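# Shelve cart bottle behind fridge bottle, close fridge door

## Task

A bottle already stands on one shelf of the refrigerator. Pick up the bottle that is on the cart and set it upright on that same shelf, straight behind the bottle already there, then close the refrigerator door completely. At the end both bottles must be upright, the cart must rest on its wheels, and nothing may count as done if only the robot is holding it in place. The task fails if a glass bottle drops any real distance, if the door is slammed either opening or closing, or if the robot tips over or finishes leaning.

## Robot and tools

Robot: a Hello Robot Stretch 4, about 1.6 m tall, with one arm. It has an omni-wheel base (rim within 0.23 m of the base origin), a lift on a mast, an arm that telescopes forward, a wrist with yaw, pitch and roll, and a two-finger gripper. Cameras: head_camera, head_left_camera, head_right_camera (fisheye side views) and wrist_camera.

Frames: the base frame has its origin on the floor under the base centre, x forward, y left, z up. hand_pose is reported in this frame and marks a point between the open fingertips; with all wrist joints at 0 its axes line up with the base frame. The printed hand position may be slightly wrong. The odometry frame is the base frame as it was at scene start; base_odometry counts wheel turns only, so slipping shows up as travel. Heading runs -3.142 to 3.142, positive to the left.

execute_actions(actions, cameras): actions is a list holding one action or none (empty list = just report state and images). cameras lists which camera images to return (omit, null or ["all"] for all, [] for none); the pictures line gives their order. One action may contain:
- base: exactly one relative move from where the base last reported itself: translate_m (metres, forward +, -2 to 2), strafe_m (metres, left +, -2 to 2) or rotate_rad (radians, counter-clockwise +, -3.2 to 3.2). These are offsets, not poses.
- joints: absolute targets by name: lift_m 0 to 1.2 m; arm_m 0 to 0.55 m extension; wrist_yaw_rad -1.134 to 4.276 (0 facing forward, + to the left, 3.14 tucked back, above 3.4 the arm may block it); wrist_pitch_rad -1.117 to 4.259 (0 level, 1.57 pointing down); wrist_roll_rad -1.117 to 4.259 (0 fingers level, + turns clockwise seen from behind the gripper); gripper_m -0.038 to 0.141 m fingertip gap (below 0 the tips press together). Targets outside a joint range are clipped and reported; any other bad value or unknown key rejects the whole call.
- pace: "slow", "default", "fast" or "max" (base up to 0.1/0.3/0.4/0.6 m/s and 1/2/3/4 rad/s; slower when the lift is above 0.2).
- contact_limits: {"arm_m": value}, 0 (gentle) to 0.75 (firm), default 0.5.
- or on its own {"end_of_arm": "enable_torque"} to revive wrist or gripper motors that switched off.
Motions within one action start together; each action lasts at most 15 s. Parts left out of an action may still be driving toward older targets. If a result reports a stop, later movement calls in the same reply are skipped.

wait(seconds): 0 to 10 s, commands nothing, returns state and images. zoom_image(camera, region=[x0,y0,x1,y1] in pixels, at most 504x504) enlarges part of that camera's latest image. read_manual only returns licence text. finished_scene(scene) closes the scene for good and reports success; call it only when the result is stable without the robot holding anything.

Readings: lidar_m lists 12 distances in 30-degree sectors, the first straight ahead, then counter-clockwise (4th left, 7th behind, 10th right); "-" means nothing seen or closer than 0.25 m. It misses glass and thin legs but sees tabletops. wrist_depth_mm is a 7x7 grid of depths, 100 to 2000 mm, from the top left; glass is not seen. turned_by_wheels vs turned_by_imu differing by more than about 0.1 rad suggests a collision or slip. base_tilt is in degrees (forward/right positive). motor_effort is percent of maximum with the peak in brackets; it is noisy and somewhat biased.

Statuses: done; off_target (stopped short, may still push); contact_stop_at_<key> (blocked; that part goes slack, a slack lift may sink); limit_stop_at_<name>, including own_body (about to hit itself, likely with wrist pitched up below -0.2 and rolled below -0.4 or above 4) and tilt (leaning over 6 degrees; lift, arm and wheels go limp); torque_fault (wrist motor overloaded and went limp, e.g. gripper forced into something or a level gripper holding over about 2 kg; fix with enable_torque). on_its_own lists things the call did not command; held at means the held target.

Gripping: command a gap below the bottle's width; squeezing harder pulls it toward the wrist. Reading or done does not prove a grasp; a firm squeeze at a target of 0 or more shows in gripper effort. If fingertips catch on a surface, raise the lift.

Start of scene: sending lift_m 0.4 with wrist_yaw_rad 0 unfolds the wrist.

Cautions: lower the glass bottle gently onto the shelf, never let it drop; push the door closed slowly with low contact limits so it does not slam; avoid driving or turning with a heavy load and arm_m above 0.2, especially at fast paces; steady pushes with a high gripper can tip the robot; do not knock the cart over. The simulation keeps running while you think, and a loose object may occasionally get nudged.

Each tool is called after "Emit:" as name(argument=value, ...), one argument or row to a line, values as JSON.

## Session

Emit:
execute_actions(
  actions=[],
)

Scene clock: 0.00 s.
base_odometry: x=+0.000 y=+0.000 heading=+0.000 (m, m, rad; odometry frame)
turned_by_wheels: +0.000 (rad since the last result)
turned_by_imu: +0.000 (rad since the last result)
base_tilt: forward=+0.2 right=+0.0 (deg)
lidar_m: 1.58 0.74 0.80 1.15 1.43 1.55 1.10 1.08 3.05 1.35 1.99 2.12
base_status: not commanded
joint_positions: lift_m=+0.128 arm_m=-0.002 wrist_yaw_rad=+3.053 wrist_pitch_rad=-0.013 wrist_roll_rad=-0.018 gripper_m=+0.057
joint_status: not commanded
motor_effort: lift_m=+21 arm_m=+1 wrist_yaw_rad=+1 wrist_pitch_rad=-6 wrist_roll_rad=+0 gripper_m=-3 wheel_0=+0 wheel_1=+0 wheel_2=+1 (%)
hand_pose: x=-0.1111 y=+0.1127 z=+0.3100 quat_wxyz=(+0.044, +0.006, -0.009, +0.999) (m; base frame)
wrist_depth_mm: - 141 - - 1983 1537 1336 / 108 140 1499 - 1983 1576 1336 / 113 141 1308 - 1983 1576 1336 / 138 198 - - 1983 1537 1336 / 1430 1499 1308 - 1863 1576 1281 / 1042 1078 200 1060 204 1160 1182 / 741 294 798 - 768 768 798
pictures: head_camera, head_left_camera, head_right_camera, wrist_camera
Images, in order (width x height): head_camera 420x560, head_left_camera 420x672, head_right_camera 420x672, wrist_camera 616x392.

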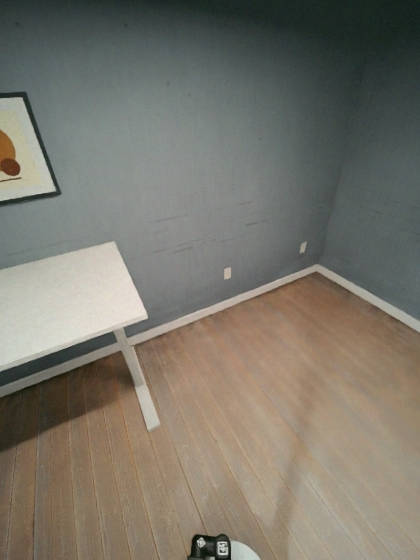

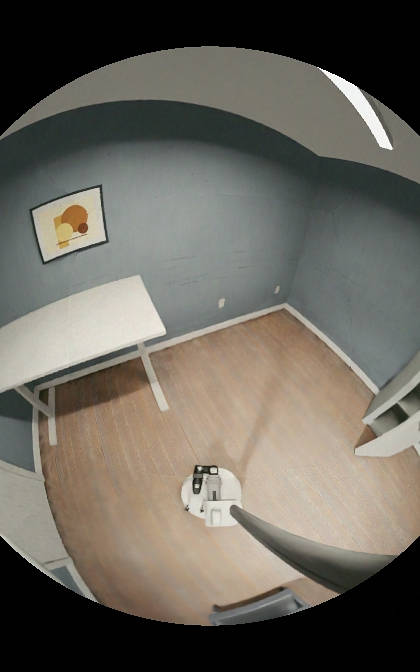

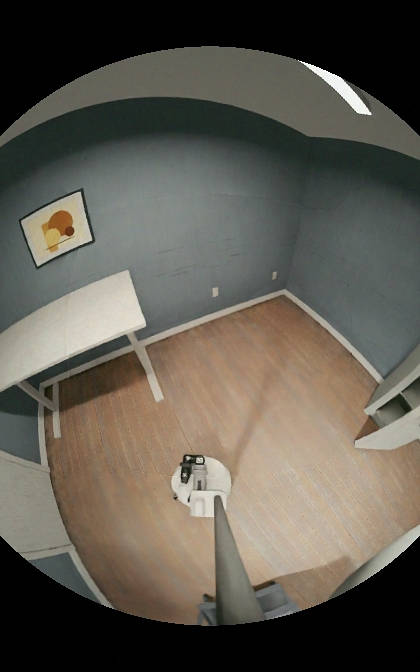

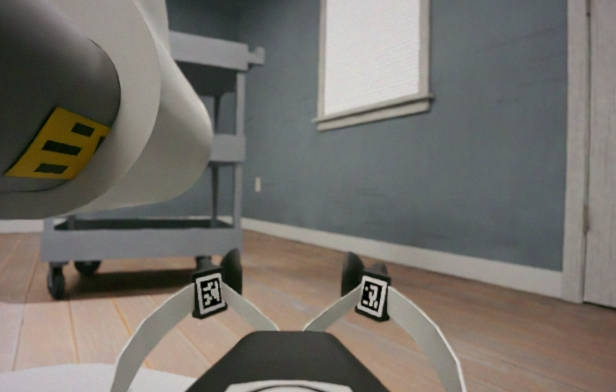

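Fridge to the right, cart behind.

Emit:
execute_actions(
  actions=[
    {"base":{"rotate_rad":-1.9},"joints":{"lift_m":0.4}},
  ],
)

Scene clock: 4.87 s.
base_odometry: x=+0.000 y=+0.000 heading=-1.900 (m, m, rad; odometry frame)
turned_by_wheels: -1.900 (rad since the last result)
turned_by_imu: -1.885 (rad since the last result)
base_tilt: forward=+0.1 right=+0.0 (deg)
lidar_m: 1.84 1.36 2.23 1.83 0.74 0.76 0.89 1.46 1.46 1.70 1.11 1.11
base_status: done
joint_positions: lift_m=+0.400 arm_m=-0.002 wrist_yaw_rad=+3.053 wrist_pitch_rad=-0.013 wrist_roll_rad=-0.018 gripper_m=+0.057
joint_status: all done
motor_effort: lift_m=+24(28) arm_m=+0(0) wrist_yaw_rad=+1(1) wrist_pitch_rad=-6(5) wrist_roll_rad=+1(1) gripper_m=-2(2) wheel_0=+1(6) wheel_1=+1(7) wheel_2=+1(6) (%)
hand_pose: x=-0.1111 y=+0.1127 z=+0.5819 quat_wxyz=(+0.044, +0.006, -0.009, +0.999) (m; base frame)
wrist_depth_mm: - 140 - 1983 1661 1430 1336 / 108 141 1921 1182 1025 976 1281 / 113 141 1537 1921 1661 1397 1308 / 137 198 - 1983 1708 1464 1308 / 1430 1808 1983 1983 1618 1464 1336 / 1464 1661 200 1863 204 1499 1308 / 1281 1281 1397 - 1366 1205 1308
pictures: head_camera, head_left_camera, head_right_camera, wrist_camera
camera_calibration (this result's frames):
wrist_camera: T_world_to_cam=[[0.103846, 0.993806, 0.0395594, -0.133196], [0.00932954, 0.0387994, -0.999203, 0.628908], [-0.99455, 0.104132, -0.00524261, 0.112421], [0, 0, 0, 1]] pos_world=[0.119772, 0.0962627, 0.634265]
Images, in order (width x height): head_camera 420x560, head_left_camera 420x672, head_right_camera 420x672, wrist_camera 616x392.

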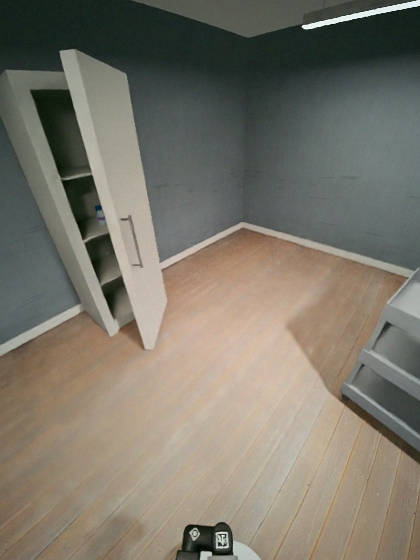

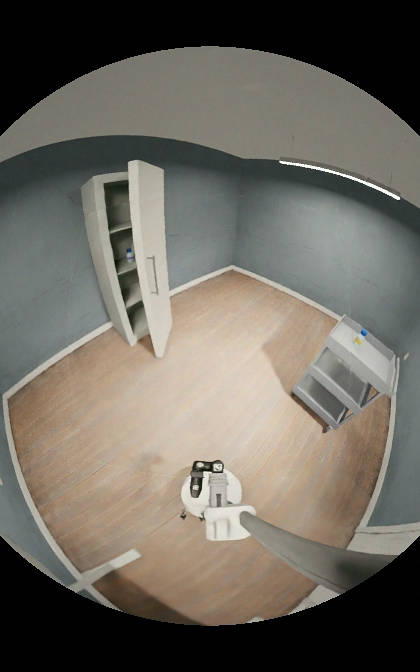

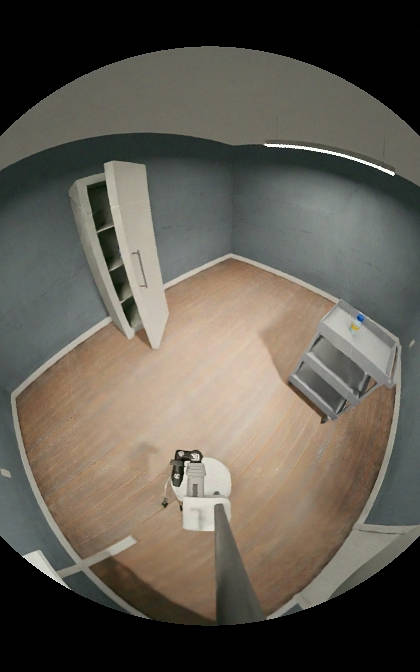

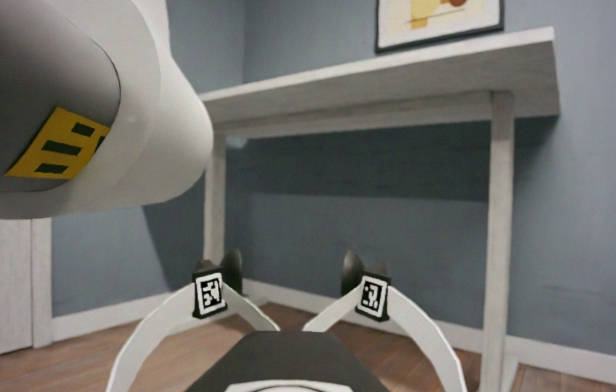

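Emit:
execute_actions(
  actions=[
    {"base":{"rotate_rad":0.785},"joints":{"wrist_yaw_rad":0,"wrist_pitch_rad":0,"wrist_roll_rad":0,"gripper_m":0.0,"lift_m":0.6}},
  ],
  cameras=[],
)

Emit:
execute_actions(
  actions=[
    {"base":{"strafe_m":-0.36}},
  ],
  cameras=[],
)

Emit:
execute_actions(
  actions=[
    {"base":{"translate_m":0.6}},
  ],
)

Scene clock: 36.53 s.
base_odometry: x=+0.000 y=+0.000 heading=-1.115 (m, m, rad; odometry frame)
turned_by_wheels: +0.785 (rad since the last result)
turned_by_imu: +0.777 (rad since the last result)
base_tilt: forward=+0.2 right=+0.0 (deg)
lidar_m: 1.69 2.27 1.59 0.74 0.77 1.08 1.43 1.51 1.13 1.10 3.27 1.36
base_status: done
joint_positions: lift_m=+0.600 arm_m=-0.002 wrist_yaw_rad=+0.001 wrist_pitch_rad=+0.002 wrist_roll_rad=+0.000 gripper_m=+0.000
joint_status: all done
motor_effort: lift_m=+23(26) arm_m=+0(1) wrist_yaw_rad=-1(4) wrist_pitch_rad=-6(4) wrist_roll_rad=+4(3) gripper_m=-4(3) wheel_0=-1(6) wheel_1=-1(7) wheel_2=+0(6) (%)
hand_pose: x=+0.4571 y=-0.0872 z=+0.7774 quat_wxyz=(+1.000, +0.000, +0.001, +0.000) (m; base frame)
wrist_depth_mm: 1983 1921 1983 - 1983 1182 - / 1983 - - - 1708 1118 - / 1983 1983 - - 1756 1118 - / - - - - - 1182 - / 1983 1983 - - 1708 1229 - / 1983 - 186 196 1537 1229 - / 1708 1576 1708 - 1537 1255 1756
pictures: none
No camera images: the call's "cameras" was empty. Leave "cameras" out to get every camera's image.

Scene clock: 39.07 s.
base_odometry: x=-0.323 y=-0.159 heading=-1.115 (m, m, rad; odometry frame)
turned_by_wheels: +0.000 (rad since the last result)
turned_by_imu: -0.002 (rad since the last result)
base_tilt: forward=+0.2 right=+0.1 (deg)
lidar_m: 1.22 2.31 2.00 1.11 1.16 1.52 1.43 1.52 0.75 0.72 2.89 1.46
base_status: done
joint_positions: lift_m=+0.600 arm_m=-0.002 wrist_yaw_rad=+0.000 wrist_pitch_rad=+0.002 wrist_roll_rad=+0.000 gripper_m=+0.000
joint_status: not commanded
motor_effort: lift_m=+24(23) arm_m=+0(0) wrist_yaw_rad=+0(2) wrist_pitch_rad=-6(6) wrist_roll_rad=+1(2) gripper_m=-4(4) wheel_0=-1(10) wheel_1=+0(9) wheel_2=-1(0) (%)
hand_pose: x=+0.4570 y=-0.0873 z=+0.7774 quat_wxyz=(+1.000, +0.000, +0.001, +0.000) (m; base frame)
wrist_depth_mm: 1983 1983 - 1499 1255 - - / 1983 1983 - 1499 1255 - - / 1983 1983 - 1464 1281 - - / - 1983 - 1499 1308 - - / 1983 1983 - 1098 1308 - - / - - 187 196 1205 - - / 1661 1537 1708 - 1229 1756 1756
pictures: none
No camera images: the call's "cameras" was empty. Leave "cameras" out to get every camera's image.

Scene clock: 42.53 s.
base_odometry: x=-0.059 y=-0.697 heading=-1.115 (m, m, rad; odometry frame)
turned_by_wheels: +0.000 (rad since the last result)
turned_by_imu: -0.003 (rad since the last result)
base_tilt: forward=+0.2 right=+0.0 (deg)
lidar_m: 0.67 1.68 2.04 1.91 1.26 1.58 2.02 1.08 0.93 2.77 2.41 0.68
base_status: done
joint_positions: lift_m=+0.600 arm_m=-0.002 wrist_yaw_rad=+0.000 wrist_pitch_rad=+0.002 wrist_roll_rad=+0.000 gripper_m=+0.000
joint_status: not commanded
motor_effort: lift_m=+23(23) arm_m=+0(0) wrist_yaw_rad=+0(1) wrist_pitch_rad=-6(6) wrist_roll_rad=+1(2) gripper_m=-4(4) wheel_0=-1(5) wheel_1=-1(5) wheel_2=+0(9) (%)
hand_pose: x=+0.4570 y=-0.0873 z=+0.7775 quat_wxyz=(+1.000, +0.000, +0.001, +0.000) (m; base frame)
wrist_depth_mm: 1366 1397 1397 991 473 647 1499 / 1336 1366 1430 878 473 661 1537 / 1397 1397 1464 878 477 661 1537 / 1397 1464 1464 904 477 668 1576 / 1430 1430 1464 891 484 676 1576 / 1430 1430 186 196 466 691 1537 / 1397 1430 1499 - 459 707 1576
pictures: head_camera, head_left_camera, head_right_camera, wrist_camera
camera_calibration (this result's frames):
wrist_camera: T_world_to_cam=[[-0.0144185, -0.999649, 0.0222079, -0.107729], [-0.0214084, -0.0218965, -0.999531, 0.835805], [0.999667, -0.0148871, -0.0210852, -0.210208], [0, 0, 0, 1]] pos_world=[0.226478, -0.0925198, 0.833373]
Images, in order (width x height): head_camera 420x560, head_left_camera 420x672, head_right_camera 420x672, wrist_camera 616x392.

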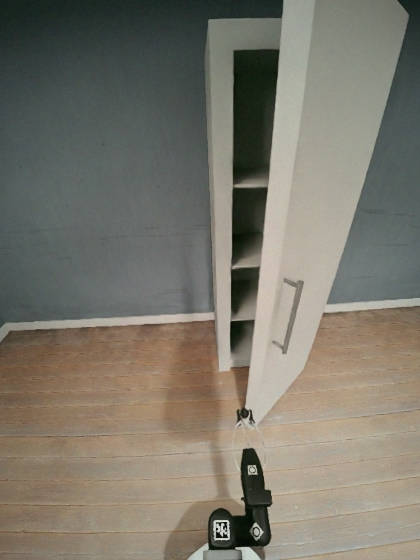

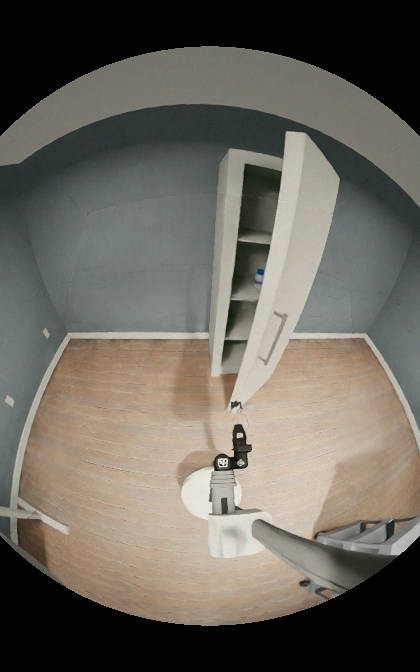

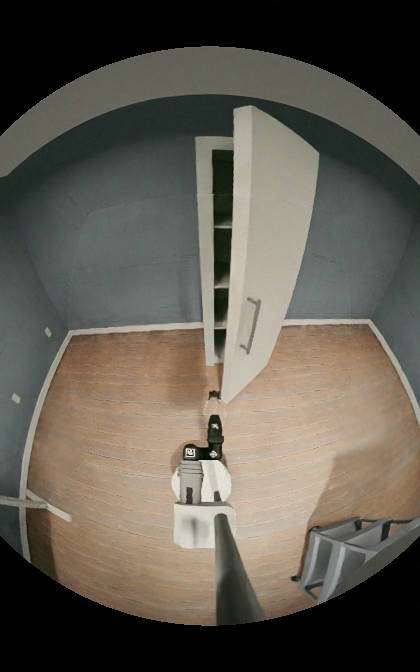

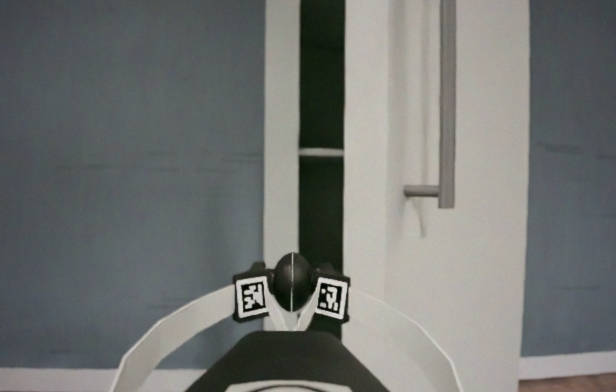

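Emit:
execute_actions(
  actions=[
    {"base":{"strafe_m":0.05}},
  ],
  cameras=[],
)

Emit:
execute_actions(
  actions=[
    {"joints":{"arm_m":0.4}},
  ],
  cameras=[],
)

Emit:
execute_actions(
  actions=[
    {"base":{"strafe_m":-0.3},"pace":"slow"},
  ],
)

Scene clock: 50.43 s.
base_odometry: x=-0.014 y=-0.675 heading=-1.115 (m, m, rad; odometry frame)
turned_by_wheels: +0.000 (rad since the last result)
turned_by_imu: -0.001 (rad since the last result)
base_tilt: forward=+0.2 right=+0.0 (deg)
lidar_m: 1.09 1.68 1.95 1.87 1.21 1.54 2.01 1.10 0.97 2.83 2.42 0.67
base_status: done
joint_positions: lift_m=+0.600 arm_m=-0.002 wrist_yaw_rad=+0.000 wrist_pitch_rad=+0.002 wrist_roll_rad=+0.000 gripper_m=+0.000
joint_status: not commanded
motor_effort: lift_m=+23(23) arm_m=+0(1) wrist_yaw_rad=+0(0) wrist_pitch_rad=-5(6) wrist_roll_rad=+4(1) gripper_m=-5(5) wheel_0=+1(8) wheel_1=+0(7) wheel_2=+0(0) (%)
hand_pose: x=+0.4570 y=-0.0873 z=+0.7775 quat_wxyz=(+1.000, +0.000, +0.001, +0.000) (m; base frame)
wrist_depth_mm: 1397 1397 1430 1078 473 504 1537 / 1366 1397 1430 1336 477 508 1537 / 1366 1397 1464 1336 477 512 1537 / 1397 1430 1464 1366 484 549 1576 / 1397 1430 1464 1366 480 591 1537 / 1366 1430 187 197 462 597 1576 / 1430 1397 1430 - 473 609 1618
pictures: none
No camera images: the call's "cameras" was empty. Leave "cameras" out to get every camera's image.

Scene clock: 52.73 s.
base_odometry: x=-0.014 y=-0.675 heading=-1.115 (m, m, rad; odometry frame)
turned_by_wheels: +0.000 (rad since the last result)
turned_by_imu: -0.001 (rad since the last result)
base_tilt: forward=+0.2 right=-0.1 (deg)
lidar_m: 1.07 1.68 1.98 1.86 1.20 1.54 2.05 1.13 1.00 2.81 2.43 0.69
base_status: not commanded
joint_positions: lift_m=+0.600 arm_m=+0.398 wrist_yaw_rad=+0.000 wrist_pitch_rad=+0.002 wrist_roll_rad=+0.000 gripper_m=+0.000
joint_status: all done
motor_effort: lift_m=+22(23) arm_m=+9(10) wrist_yaw_rad=+1(0) wrist_pitch_rad=-6(5) wrist_roll_rad=+0(1) gripper_m=-5(4) wheel_0=+1(1) wheel_1=+0(0) wheel_2=+0(0) (%)
hand_pose: x=+0.8578 y=-0.0874 z=+0.7775 quat_wxyz=(+1.000, +0.000, +0.001, +0.000) (m; base frame)
wrist_depth_mm: 976 991 1008 477 931 931 676 / 991 1008 1025 477 931 842 683 / 991 1008 1060 480 798 750 647 / 991 1025 1025 484 946 946 683 / 1008 1042 1042 484 946 960 676 / 1025 1025 187 196 842 842 668 / 1008 1042 1042 - 597 647 621
pictures: none
No camera images: the call's "cameras" was empty. Leave "cameras" out to get every camera's image.

Scene clock: 56.87 s.
base_odometry: x=-0.284 y=-0.807 heading=-1.115 (m, m, rad; odometry frame)
turned_by_wheels: +0.000 (rad since the last result)
turned_by_imu: -0.002 (rad since the last result)
base_tilt: forward=+0.2 right=+0.0 (deg)
lidar_m: 1.08 1.72 2.27 2.16 1.48 1.93 2.04 0.74 0.78 2.51 2.40 0.54
base_status: done
joint_positions: lift_m=+0.600 arm_m=+0.398 wrist_yaw_rad=+0.000 wrist_pitch_rad=+0.002 wrist_roll_rad=+0.000 gripper_m=+0.000
joint_status: not commanded
motor_effort: lift_m=+23(23) arm_m=+9(9) wrist_yaw_rad=-1(15) wrist_pitch_rad=-5(5) wrist_roll_rad=-2(1) gripper_m=-4(5) wheel_0=+0(14) wheel_1=+0(7) wheel_2=-1(5) (%)
hand_pose: x=+0.8579 y=-0.0873 z=+0.7775 quat_wxyz=(+1.000, +0.000, +0.001, +0.000) (m; base frame)
wrist_depth_mm: 732 549 904 917 707 496 301 / 732 554 904 931 707 500 303 / 741 512 831 809 591 480 303 / 741 559 917 931 699 473 301 / 741 559 931 946 715 473 303 / 741 512 186 196 525 466 298 / 741 480 621 - 569 439 296
pictures: head_camera, head_left_camera, head_right_camera, wrist_camera
camera_calibration (this result's frames):
wrist_camera: T_world_to_cam=[[-0.0142444, -0.999654, 0.022097, -0.101963], [-0.0212747, -0.0217913, -0.999536, 0.844324], [0.999672, -0.0147079, -0.020957, -0.61102], [0, 0, 0, 1]] pos_world=[0.62733, -0.0925156, 0.83338]
Images, in order (width x height): head_camera 420x560, head_left_camera 420x672, head_right_camera 420x672, wrist_camera 616x392.

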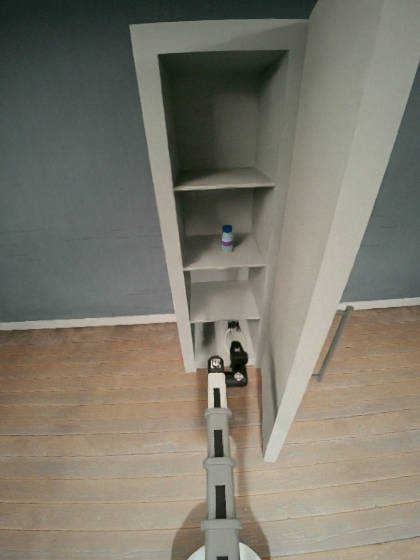

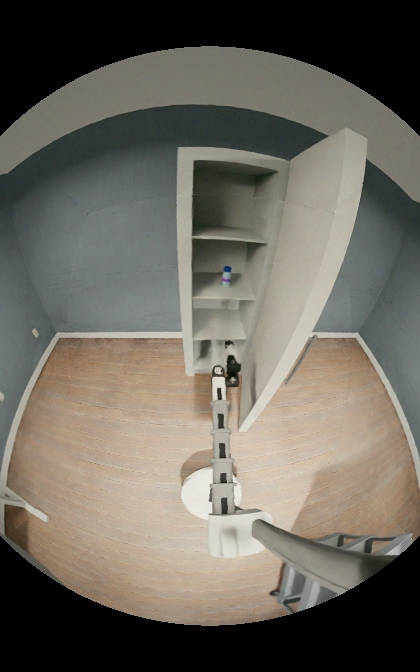

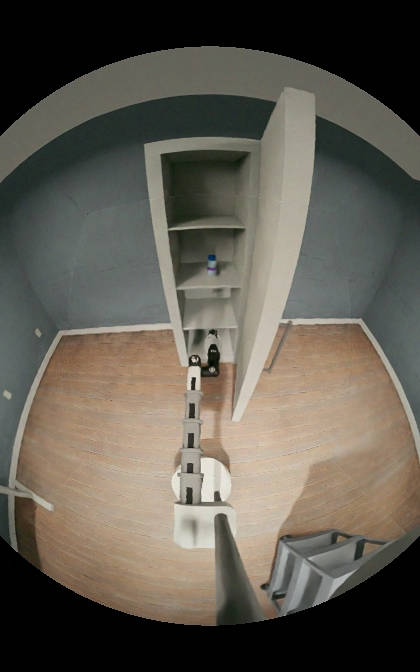

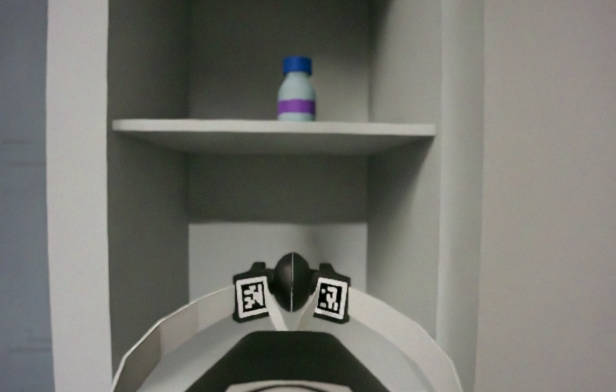

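Emit:
execute_actions(
  actions=[
    {"joints":{"arm_m":0.1}},
  ],
  cameras=[],
)

Emit:
execute_actions(
  actions=[
    {"joints":{"lift_m":0.81,"gripper_m":0.11}},
  ],
)

Scene clock: 87.67 s.
base_odometry: x=-0.284 y=-0.807 heading=-1.115 (m, m, rad; odometry frame)
turned_by_wheels: +0.000 (rad since the last result)
turned_by_imu: -0.001 (rad since the last result)
base_tilt: forward=+0.2 right=+0.0 (deg)
lidar_m: 1.09 1.68 2.29 2.15 1.48 1.90 2.05 0.76 0.76 2.53 2.47 0.54
base_status: not commanded
joint_positions: lift_m=+0.600 arm_m=+0.102 wrist_yaw_rad=+0.000 wrist_pitch_rad=+0.002 wrist_roll_rad=+0.000 gripper_m=+0.000
joint_status: all done
motor_effort: lift_m=+23(23) arm_m=-8(10) wrist_yaw_rad=+1(1) wrist_pitch_rad=-6(5) wrist_roll_rad=+0(2) gripper_m=-5(4) wheel_0=+1(1) wheel_1=-1(0) wheel_2=-1(1) (%)
hand_pose: x=+0.5609 y=-0.0874 z=+0.7774 quat_wxyz=(+1.000, +0.000, +0.001, +0.000) (m; base frame)
wrist_depth_mm: 1255 1308 1078 1160 788 436 306 / 1308 1308 1205 1229 798 442 307 / 1281 1308 1118 1229 809 442 309 / 1281 1308 1229 1255 820 445 309 / 1308 1308 1118 1229 820 439 309 / 1308 1336 187 196 634 436 306 / 1336 798 931 - 778 418 303
pictures: none
No camera images: the call's "cameras" was empty. Leave "cameras" out to get every camera's image.

Scene clock: 89.63 s.
base_odometry: x=-0.284 y=-0.807 heading=-1.115 (m, m, rad; odometry frame)
turned_by_wheels: +0.000 (rad since the last result)
turned_by_imu: +0.000 (rad since the last result)
base_tilt: forward=+0.2 right=+0.0 (deg)
lidar_m: 1.07 1.73 2.28 2.16 1.47 1.93 2.05 0.73 0.78 2.52 2.45 0.54
base_status: not commanded
joint_positions: lift_m=+0.810 arm_m=+0.102 wrist_yaw_rad=+0.000 wrist_pitch_rad=+0.002 wrist_roll_rad=+0.000 gripper_m=+0.110
joint_status: all done
motor_effort: lift_m=+24(21) arm_m=-8(9) wrist_yaw_rad=+1(1) wrist_pitch_rad=-6(6) wrist_roll_rad=+1(2) gripper_m=+0(4) wheel_0=+0(0) wheel_1=-1(1) wheel_2=-1(1) (%)
hand_pose: x=+0.5609 y=-0.0874 z=+0.9874 quat_wxyz=(+1.000, +0.000, +0.001, +0.000) (m; base frame)
wrist_depth_mm: 1308 1308 1060 1229 798 439 306 / 1281 1308 931 1025 809 442 307 / 1308 1308 1205 1229 820 442 309 / 1308 1281 1229 1229 809 445 309 / 1308 1336 1008 1255 820 439 309 / 1308 1336 931 1281 218 433 306 / 1336 778 931 - 788 402 303
pictures: head_camera, head_left_camera, head_right_camera, wrist_camera
camera_calibration (this result's frames):
wrist_camera: T_world_to_cam=[[-0.0147566, -0.999647, 0.0221, -0.110694], [-0.0214785, -0.0217804, -0.999532, 1.04788], [0.99966, -0.0152243, -0.0211495, -0.309628], [0, 0, 0, 1]] pos_world=[0.330396, -0.0925455, 1.04328]
Images, in order (width x height): head_camera 420x560, head_left_camera 420x672, head_right_camera 420x672, wrist_camera 616x392.

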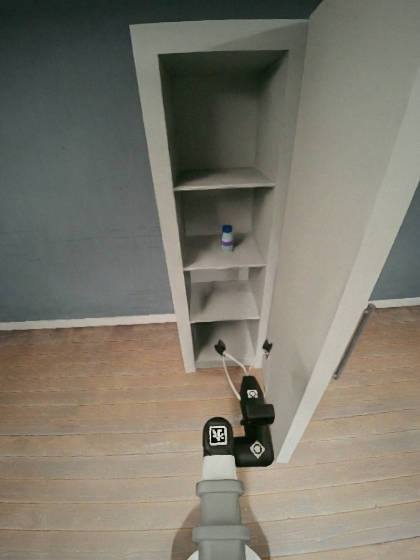

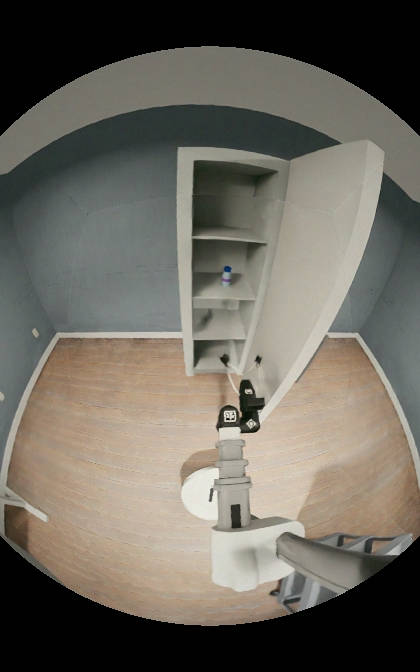

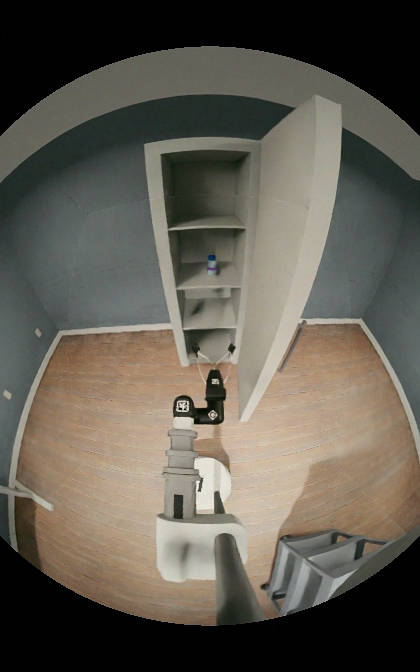

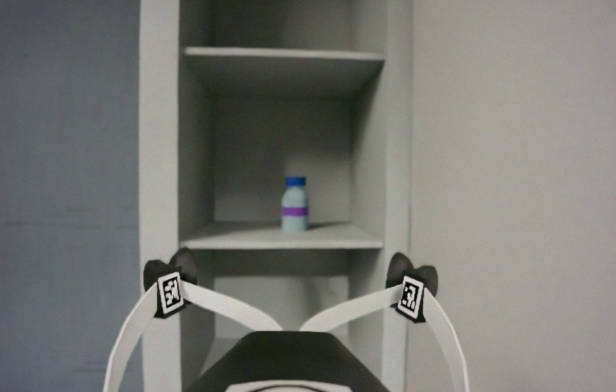

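Emit:
execute_actions(
  actions=[
    {"base":{"translate_m":0.3},"joints":{"arm_m":0.3}},
  ],
)

Scene clock: 99.27 s.
base_odometry: x=-0.152 y=-1.077 heading=-1.115 (m, m, rad; odometry frame)
turned_by_wheels: +0.000 (rad since the last result)
turned_by_imu: -0.002 (rad since the last result)
base_tilt: forward=+0.2 right=+0.0 (deg)
lidar_m: 0.78 0.80 1.87 2.16 1.63 2.02 2.35 0.97 1.25 2.52 0.33 0.39
base_status: done
joint_positions: lift_m=+0.810 arm_m=+0.298 wrist_yaw_rad=+0.000 wrist_pitch_rad=+0.002 wrist_roll_rad=+0.000 gripper_m=+0.110
joint_status: all done
motor_effort: lift_m=+23(24) arm_m=+8(8) wrist_yaw_rad=+1(1) wrist_pitch_rad=-6(6) wrist_roll_rad=+2(3) gripper_m=+1(0) wheel_0=+0(2) wheel_1=-1(5) wheel_2=+0(8) (%)
hand_pose: x=+0.7579 y=-0.0874 z=+0.9874 quat_wxyz=(+1.000, +0.000, +0.001, +0.000) (m; base frame)
wrist_depth_mm: 359 569 654 654 603 375 300 / 362 574 707 732 676 379 303 / 366 574 707 732 683 379 304 / 368 580 715 732 676 379 307 / 368 539 676 488 603 379 307 / 336 315 319 382 218 347 309 / 342 492 723 - 544 330 310
pictures: head_camera, head_left_camera, head_right_camera, wrist_camera
camera_calibration (this result's frames):
wrist_camera: T_world_to_cam=[[-0.0147041, -0.999648, 0.022098, -0.107811], [-0.0213619, -0.0217813, -0.999535, 1.05208], [0.999664, -0.0151693, -0.0210341, -0.506591], [0, 0, 0, 1]] pos_world=[0.52731, -0.0925424, 1.04332]
Images, in order (width x height): head_camera 420x560, head_left_camera 420x672, head_right_camera 420x672, wrist_camera 616x392.

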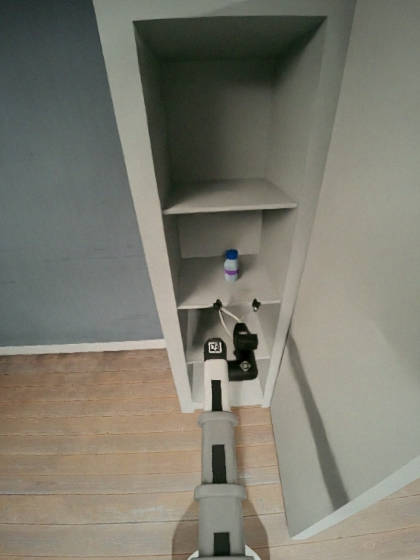

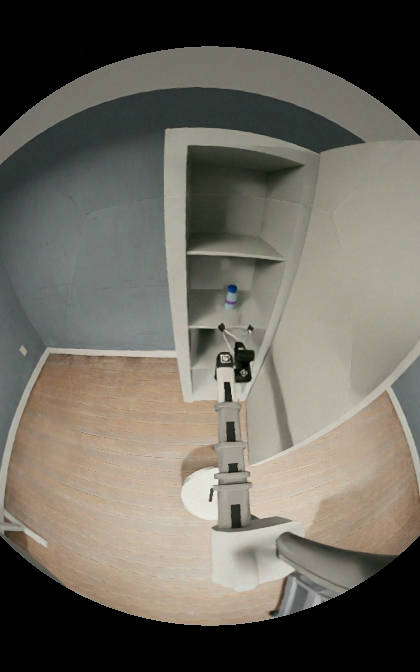

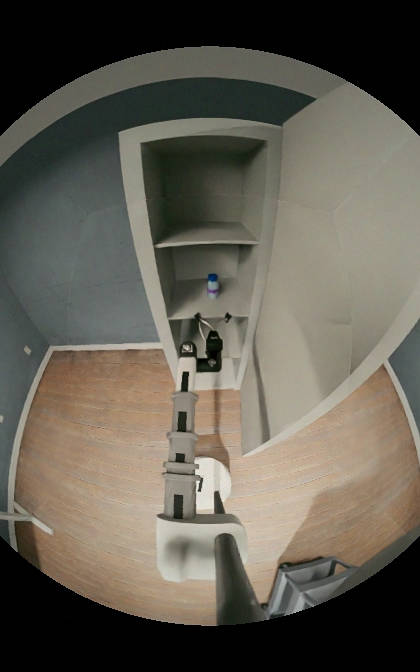

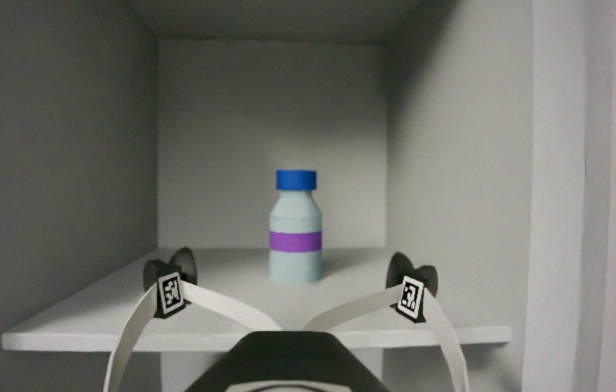

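Emit:
execute_actions(
  actions=[
    {"base":{"translate_m":0.06},"joints":{"arm_m":0.49},"pace":"slow"},
  ],
  cameras=["head_camera","wrist_camera"],
)

Scene clock: 108.60 s.
base_odometry: x=-0.125 y=-1.130 heading=-1.115 (m, m, rad; odometry frame)
turned_by_wheels: +0.000 (rad since the last result)
turned_by_imu: -0.001 (rad since the last result)
base_tilt: forward=+0.2 right=+0.0 (deg)
lidar_m: 0.71 0.75 1.75 2.17 1.68 1.96 2.40 1.04 1.38 2.51 0.30 0.39
base_status: done
joint_positions: lift_m=+0.810 arm_m=+0.488 wrist_yaw_rad=+0.000 wrist_pitch_rad=+0.002 wrist_roll_rad=+0.000 gripper_m=+0.110
joint_status: all done
motor_effort: lift_m=+23(23) arm_m=+9(9) wrist_yaw_rad=+0(1) wrist_pitch_rad=-5(6) wrist_roll_rad=-1(2) gripper_m=+1(0) wheel_0=+2(3) wheel_1=+1(3) wheel_2=-1(5) (%)
hand_pose: x=+0.9478 y=-0.0874 z=+0.9874 quat_wxyz=(+1.000, +0.000, +0.001, +0.000) (m; base frame)
wrist_depth_mm: 375 452 462 469 477 359 271 / 377 459 462 469 484 362 266 / 379 455 469 473 484 362 266 / 379 459 469 227 488 364 267 / 382 466 469 220 488 362 265 / 342 315 315 217 218 338 264 / 257 256 274 - 260 258 256
pictures: head_camera, wrist_camera
camera_calibration (this result's frames):
wrist_camera: T_world_to_cam=[[-0.0147008, -0.999648, 0.0220982, -0.105021], [-0.0213652, -0.0217815, -0.999534, 1.05614], [0.999664, -0.0151661, -0.0210375, -0.696476], [0, 0, 0, 1]] pos_world=[0.717262, -0.0925422, 1.04332]
Images, in order (width x height): head_camera 420x560, wrist_camera 616x392.

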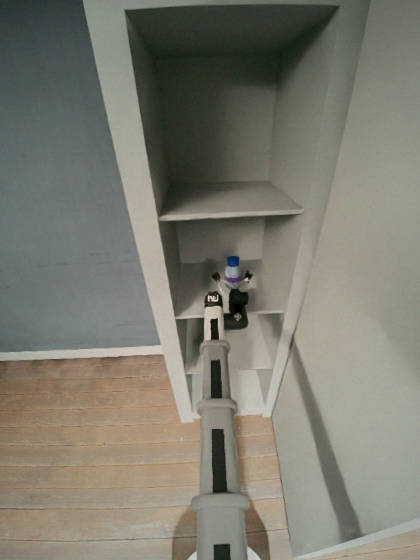

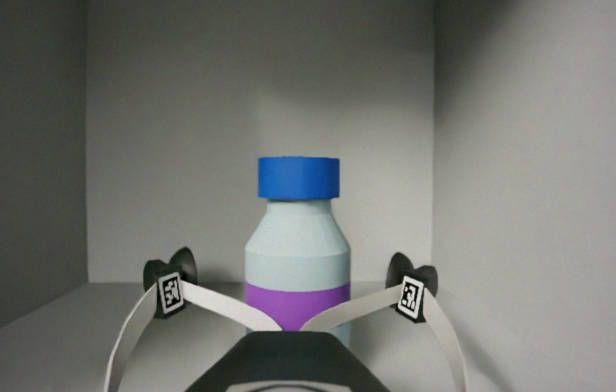

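Emit:
execute_actions(
  actions=[
    {"joints":{"arm_m":0.51},"pace":"slow"},
  ],
  cameras=[],
)

Emit:
execute_actions(
  actions=[
    {"joints":{"gripper_m":0.02}},
  ],
  cameras=[],
)

Emit:
execute_actions(
  actions=[
    {"joints":{"lift_m":0.825},"pace":"slow"},
  ],
  cameras=["wrist_camera"],
)

Scene clock: 115.27 s.
base_odometry: x=-0.125 y=-1.130 heading=-1.115 (m, m, rad; odometry frame)
turned_by_wheels: +0.000 (rad since the last result)
turned_by_imu: -0.001 (rad since the last result)
base_tilt: forward=+0.1 right=+0.0 (deg)
lidar_m: 0.71 0.74 1.82 2.17 1.65 2.00 2.42 1.04 1.37 2.49 0.30 0.41
base_status: not commanded
joint_positions: lift_m=+0.810 arm_m=+0.508 wrist_yaw_rad=+0.000 wrist_pitch_rad=+0.002 wrist_roll_rad=+0.000 gripper_m=+0.110
joint_status: all done
motor_effort: lift_m=+23(23) arm_m=+9(8) wrist_yaw_rad=+1(0) wrist_pitch_rad=-6(6) wrist_roll_rad=+0(1) gripper_m=-2(1) wheel_0=+2(2) wheel_1=+1(2) wheel_2=+0(0) (%)
hand_pose: x=+0.9678 y=-0.0874 z=+0.9874 quat_wxyz=(+1.000, +0.000, +0.001, +0.000) (m; base frame)
wrist_depth_mm: 373 436 439 449 459 357 271 / 377 433 445 452 462 359 265 / 379 439 449 455 462 359 266 / 382 439 449 208 462 359 266 / 382 442 449 201 466 359 265 / 342 317 212 195 218 336 264 / 257 254 273 - 260 258 256
pictures: none
No camera images: the call's "cameras" was empty. Leave "cameras" out to get every camera's image.

Scene clock: 117.00 s.
base_odometry: x=-0.125 y=-1.131 heading=-1.115 (m, m, rad; odometry frame)
turned_by_wheels: +0.000 (rad since the last result)
turned_by_imu: -0.001 (rad since the last result)
base_tilt: forward=+0.2 right=-0.2 (deg)
lidar_m: 0.70 0.75 1.77 2.16 1.65 2.00 2.39 1.05 1.37 2.51 0.31 0.40
base_status: not commanded
joint_positions: lift_m=+0.810 arm_m=+0.509 wrist_yaw_rad=+0.000 wrist_pitch_rad=+0.001 wrist_roll_rad=+0.000 gripper_m=+0.020
joint_status: all done
motor_effort: lift_m=+23(23) arm_m=+8(9) wrist_yaw_rad=-1(7) wrist_pitch_rad=-3(6) wrist_roll_rad=+1(1) gripper_m=-20(19) wheel_0=+0(2) wheel_1=+0(1) wheel_2=+0(1) (%)
hand_pose: x=+0.9680 y=-0.0873 z=+0.9877 quat_wxyz=(+1.000, +0.000, +0.001, +0.000) (m; base frame)
wrist_depth_mm: 375 436 442 449 459 359 268 / 377 436 442 452 462 359 265 / 382 439 445 452 462 359 266 / 384 436 449 193 466 359 265 / 384 445 218 189 469 357 265 / 343 178 188 184 191 322 264 / 257 256 258 - 263 258 255
pictures: none
No camera images: the call's "cameras" was empty. Leave "cameras" out to get every camera's image.

Scene clock: 117.83 s.
base_odometry: x=-0.125 y=-1.131 heading=-1.115 (m, m, rad; odometry frame)
turned_by_wheels: +0.000 (rad since the last result)
turned_by_imu: +0.000 (rad since the last result)
base_tilt: forward=+0.2 right=+0.0 (deg)
lidar_m: 0.73 0.72 1.78 2.16 1.66 1.98 2.41 1.03 1.36 2.51 0.30 0.39
base_status: not commanded
joint_positions: lift_m=+0.825 arm_m=+0.509 wrist_yaw_rad=+0.000 wrist_pitch_rad=+0.007 wrist_roll_rad=+0.000 gripper_m=+0.020
joint_status: all done
motor_effort: lift_m=+26(31) arm_m=+8(8) wrist_yaw_rad=-1(0) wrist_pitch_rad=-19(19) wrist_roll_rad=+3(3) gripper_m=-21(20) wheel_0=+0(1) wheel_1=+0(0) wheel_2=+0(0) (%)
hand_pose: x=+0.9680 y=-0.0873 z=+1.0009 quat_wxyz=(+1.000, +0.000, +0.003, +0.000) (m; base frame)
wrist_depth_mm: 373 433 442 449 455 357 270 / 379 433 445 449 459 359 264 / 382 436 445 455 462 362 265 / 384 445 449 194 466 362 264 / 382 445 218 189 469 359 265 / 362 178 189 182 190 334 264 / 279 274 281 - 283 279 263
pictures: wrist_camera
camera_calibration (this result's frames):
wrist_camera: T_world_to_cam=[[-0.0142433, -0.999653, 0.0221621, -0.105426], [-0.0258969, -0.0217881, -0.999427, 1.07436], [0.999563, -0.0148091, -0.0255776, -0.711718], [0, 0, 0, 1]] pos_world=[0.737728, -0.0925215, 1.05787]
Images, in order (width x height): wrist_camera 616x392.

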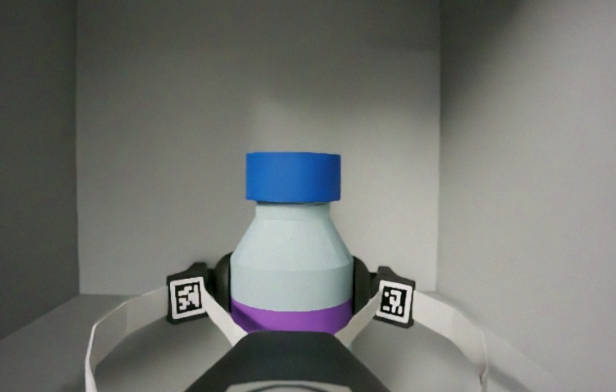

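Emit:
execute_actions(
  actions=[
    {"joints":{"arm_m":0.2},"pace":"slow"},
  ],
  cameras=[],
)

Emit:
execute_actions(
  actions=[
    {"joints":{"lift_m":0.44}},
  ],
  cameras=["head_camera","wrist_camera"],
)

Scene clock: 128.30 s.
base_odometry: x=-0.125 y=-1.131 heading=-1.115 (m, m, rad; odometry frame)
turned_by_wheels: +0.000 (rad since the last result)
turned_by_imu: -0.002 (rad since the last result)
base_tilt: forward=+0.2 right=-0.1 (deg)
lidar_m: 0.61 0.74 1.76 2.17 1.64 2.00 2.41 0.99 1.36 2.50 0.31 0.37
base_status: not commanded
joint_positions: lift_m=+0.825 arm_m=+0.202 wrist_yaw_rad=+0.000 wrist_pitch_rad=+0.007 wrist_roll_rad=+0.000 gripper_m=+0.020
joint_status: all done
motor_effort: lift_m=+25(26) arm_m=-9(7) wrist_yaw_rad=+0(1) wrist_pitch_rad=-19(19) wrist_roll_rad=+2(1) gripper_m=-20(19) wheel_0=+0(0) wheel_1=+0(0) wheel_2=+0(0) (%)
hand_pose: x=+0.6610 y=-0.0873 z=+1.0009 quat_wxyz=(+1.000, +0.000, +0.003, +0.000) (m; base frame)
wrist_depth_mm: 359 569 634 634 580 377 338 / 362 574 741 759 683 379 340 / 364 580 750 759 683 379 343 / 364 580 750 194 676 382 343 / 364 544 218 189 609 379 347 / 351 178 188 183 190 355 349 / 343 525 759 - 603 351 353
pictures: none
No camera images: the call's "cameras" was empty. Leave "cameras" out to get every camera's image.

Scene clock: 130.87 s.
base_odometry: x=-0.125 y=-1.131 heading=-1.115 (m, m, rad; odometry frame)
turned_by_wheels: +0.000 (rad since the last result)
turned_by_imu: -0.001 (rad since the last result)
base_tilt: forward=+0.2 right=+0.0 (deg)
lidar_m: 0.64 0.75 1.80 2.17 1.64 1.99 2.39 1.06 1.37 2.52 0.30 0.41
base_status: not commanded
joint_positions: lift_m=+0.440 arm_m=+0.202 wrist_yaw_rad=+0.000 wrist_pitch_rad=+0.007 wrist_roll_rad=+0.000 gripper_m=+0.020
joint_status: all done
motor_effort: lift_m=+20(21) arm_m=-9(9) wrist_yaw_rad=-1(0) wrist_pitch_rad=-20(19) wrist_roll_rad=+1(3) gripper_m=-19(19) wheel_0=+0(0) wheel_1=+0(0) wheel_2=+0(0) (%)
hand_pose: x=+0.6610 y=-0.0873 z=+0.6163 quat_wxyz=(+1.000, +0.000, +0.003, +0.000) (m; base frame)
wrist_depth_mm: 357 521 559 559 549 379 338 / 359 574 750 759 691 382 340 / 362 580 750 759 683 382 342 / 366 580 759 194 683 382 343 / 364 554 218 189 615 379 347 / 351 178 188 183 190 355 349 / 343 525 759 - 554 351 353
pictures: head_camera, wrist_camera
camera_calibration (this result's frames):
wrist_camera: T_world_to_cam=[[-0.014308, -0.999652, 0.0221662, -0.101255], [-0.0261777, -0.0217863, -0.99942, 0.68214], [0.999555, -0.01488, -0.0258569, -0.414488], [0, 0, 0, 1]] pos_world=[0.430712, -0.0925256, 0.673271]
Images, in order (width x height): head_camera 420x560, wrist_camera 616x392.

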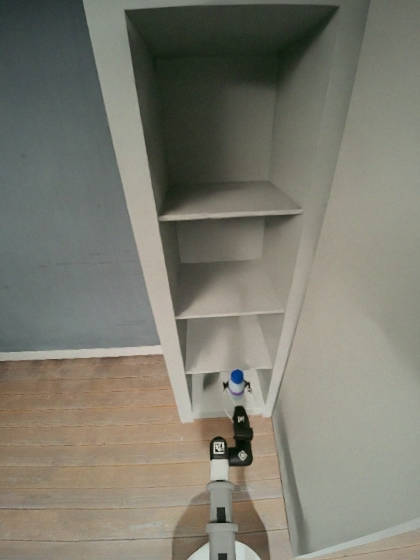

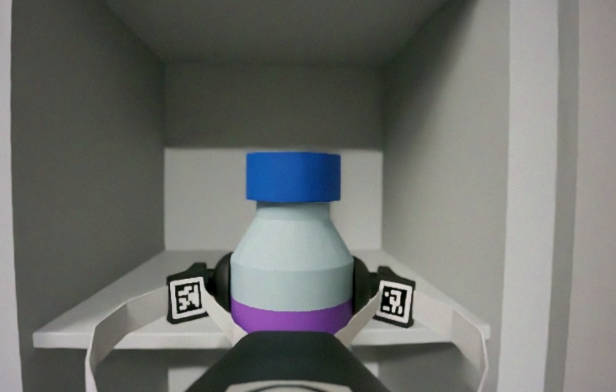

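Emit:
execute_actions(
  actions=[
    {"joints":{"lift_m":0.46}},
  ],
  cameras=[],
)

Emit:
execute_actions(
  actions=[
    {"joints":{"arm_m":0.42},"pace":"slow"},
  ],
  cameras=["wrist_camera"],
)

Emit:
execute_actions(
  actions=[
    {"joints":{"lift_m":0.44},"pace":"slow"},
  ],
  cameras=["wrist_camera"],
)

Scene clock: 138.83 s.
base_odometry: x=-0.125 y=-1.131 heading=-1.115 (m, m, rad; odometry frame)
turned_by_wheels: +0.000 (rad since the last result)
turned_by_imu: -0.001 (rad since the last result)
base_tilt: forward=+0.2 right=+0.0 (deg)
lidar_m: 0.59 0.73 1.77 2.18 1.65 2.00 2.40 1.04 1.38 2.51 0.30 0.41
base_status: not commanded
joint_positions: lift_m=+0.460 arm_m=+0.202 wrist_yaw_rad=+0.000 wrist_pitch_rad=+0.007 wrist_roll_rad=+0.000 gripper_m=+0.020
joint_status: all done
motor_effort: lift_m=+25(29) arm_m=-9(9) wrist_yaw_rad=+0(0) wrist_pitch_rad=-19(20) wrist_roll_rad=+3(1) gripper_m=-18(19) wheel_0=+0(0) wheel_1=+0(0) wheel_2=+0(0) (%)
hand_pose: x=+0.6610 y=-0.0873 z=+0.6360 quat_wxyz=(+1.000, +0.000, +0.003, +0.000) (m; base frame)
wrist_depth_mm: 357 508 508 512 508 377 338 / 362 574 741 759 661 379 340 / 364 580 750 768 683 384 343 / 364 580 750 194 683 384 345 / 364 580 218 189 609 379 347 / 364 178 188 182 190 355 349 / 338 345 349 - 377 349 349
pictures: none
No camera images: the call's "cameras" was empty. Leave "cameras" out to get every camera's image.

Scene clock: 142.30 s.
base_odometry: x=-0.125 y=-1.131 heading=-1.115 (m, m, rad; odometry frame)
turned_by_wheels: +0.000 (rad since the last result)
turned_by_imu: -0.001 (rad since the last result)
base_tilt: forward=+0.2 right=+0.0 (deg)
lidar_m: 0.72 0.75 1.80 2.16 1.65 1.96 2.39 1.05 1.32 2.52 0.30 0.41
base_status: not commanded
joint_positions: lift_m=+0.460 arm_m=+0.418 wrist_yaw_rad=+0.000 wrist_pitch_rad=+0.007 wrist_roll_rad=+0.000 gripper_m=+0.020
joint_status: all done
motor_effort: lift_m=+25(25) arm_m=+9(9) wrist_yaw_rad=+0(0) wrist_pitch_rad=-19(19) wrist_roll_rad=+4(1) gripper_m=-20(19) wheel_0=+0(0) wheel_1=+0(0) wheel_2=-1(0) (%)
hand_pose: x=+0.8778 y=-0.0873 z=+0.6360 quat_wxyz=(+1.000, +0.000, +0.003, +0.000) (m; base frame)
wrist_depth_mm: 368 508 512 512 504 364 273 / 373 521 530 539 549 368 270 / 375 530 535 544 549 368 271 / 377 530 535 193 554 366 271 / 377 535 218 190 559 368 270 / 373 178 188 183 190 343 268 / 322 322 329 - 330 309 272
pictures: wrist_camera
camera_calibration (this result's frames):
wrist_camera: T_world_to_cam=[[-0.014352, -0.999651, 0.0221619, -0.098558], [-0.0258991, -0.0217851, -0.999427, 0.707253], [0.999562, -0.0149178, -0.0255774, -0.630912], [0, 0, 0, 1]] pos_world=[0.647538, -0.0925279, 0.692895]
Images, in order (width x height): wrist_camera 616x392.

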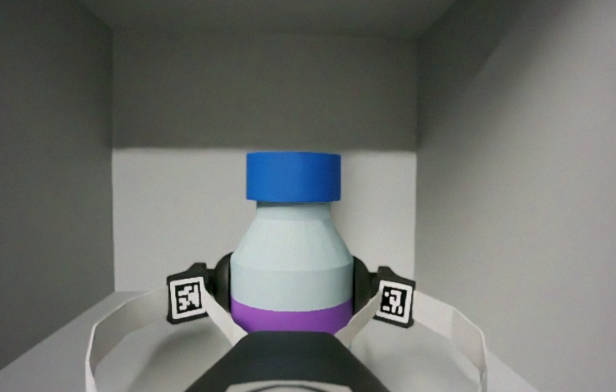

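Scene clock: 143.23 s.
base_odometry: x=-0.125 y=-1.131 heading=-1.115 (m, m, rad; odometry frame)
turned_by_wheels: +0.000 (rad since the last result)
turned_by_imu: +0.000 (rad since the last result)
base_tilt: forward=+0.2 right=-0.1 (deg)
lidar_m: 0.71 0.74 1.77 2.17 1.66 2.03 2.41 1.05 1.35 2.52 0.30 0.40
base_status: not commanded
joint_positions: lift_m=+0.440 arm_m=+0.418 wrist_yaw_rad=+0.000 wrist_pitch_rad=+0.007 wrist_roll_rad=+0.000 gripper_m=+0.020
joint_status: all done
motor_effort: lift_m=+20(18) arm_m=+8(9) wrist_yaw_rad=+0(0) wrist_pitch_rad=-20(19) wrist_roll_rad=+4(3) gripper_m=-20(19) wheel_0=+0(0) wheel_1=+0(0) wheel_2=+0(0) (%)
hand_pose: x=+0.8778 y=-0.0873 z=+0.6163 quat_wxyz=(+1.000, +0.000, +0.003, +0.000) (m; base frame)
wrist_depth_mm: 370 517 525 530 530 364 274 / 373 521 535 544 549 364 268 / 377 525 535 544 554 368 270 / 375 525 535 193 554 368 270 / 377 530 217 190 554 366 270 / 366 178 189 183 190 343 267 / 287 282 287 - 290 287 267
pictures: wrist_camera
camera_calibration (this result's frames):
wrist_camera: T_world_to_cam=[[-0.0143488, -0.999651, 0.0221641, -0.0981268], [-0.0260388, -0.0217853, -0.999424, 0.687744], [0.999558, -0.0149177, -0.0257172, -0.631327], [0, 0, 0, 1]] pos_world=[0.647548, -0.0925278, 0.673286]
Images, in order (width x height): wrist_camera 616x392.

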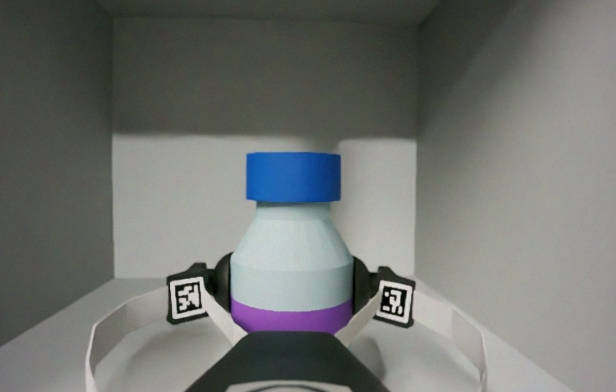

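Emit:
execute_actions(
  actions=[
    {"joints":{"lift_m":0.424},"pace":"slow","contact_limits":{}},
  ],
  cameras=[],
)

action 0: "contact_limits" must be an object like {"arm_m": 0.15}; or leave it out

Emit:
execute_actions(
  actions=[
    {"joints":{"lift_m":0.424},"pace":"slow"},
  ],
  cameras=[],
)

Scene clock: 151.40 s.
base_odometry: x=-0.125 y=-1.131 heading=-1.115 (m, m, rad; odometry frame)
turned_by_wheels: +0.000 (rad since the last result)
turned_by_imu: -0.001 (rad since the last result)
base_tilt: forward=+0.2 right=+0.0 (deg)
lidar_m: 0.73 0.75 1.77 2.18 1.64 1.98 2.41 1.02 1.34 2.51 0.29 0.41
base_status: not commanded
joint_positions: lift_m=+0.424 arm_m=+0.418 wrist_yaw_rad=+0.000 wrist_pitch_rad=+0.006 wrist_roll_rad=+0.000 gripper_m=+0.020
joint_status: all done
motor_effort: lift_m=+20(17) arm_m=+9(9) wrist_yaw_rad=+0(1) wrist_pitch_rad=-16(19) wrist_roll_rad=+4(2) gripper_m=-19(20) wheel_0=+0(0) wheel_1=+0(0) wheel_2=+0(0) (%)
hand_pose: x=+0.8778 y=-0.0873 z=+0.6006 quat_wxyz=(+1.000, +0.000, +0.003, +0.000) (m; base frame)
wrist_depth_mm: 370 521 530 535 544 364 274 / 373 525 535 544 549 366 270 / 375 525 535 544 549 366 271 / 375 525 535 194 554 368 271 / 377 530 218 189 554 368 270 / 338 178 189 182 190 324 268 / 256 253 257 - 262 257 257
pictures: none
No camera images: the call's "cameras" was empty. Leave "cameras" out to get every camera's image.


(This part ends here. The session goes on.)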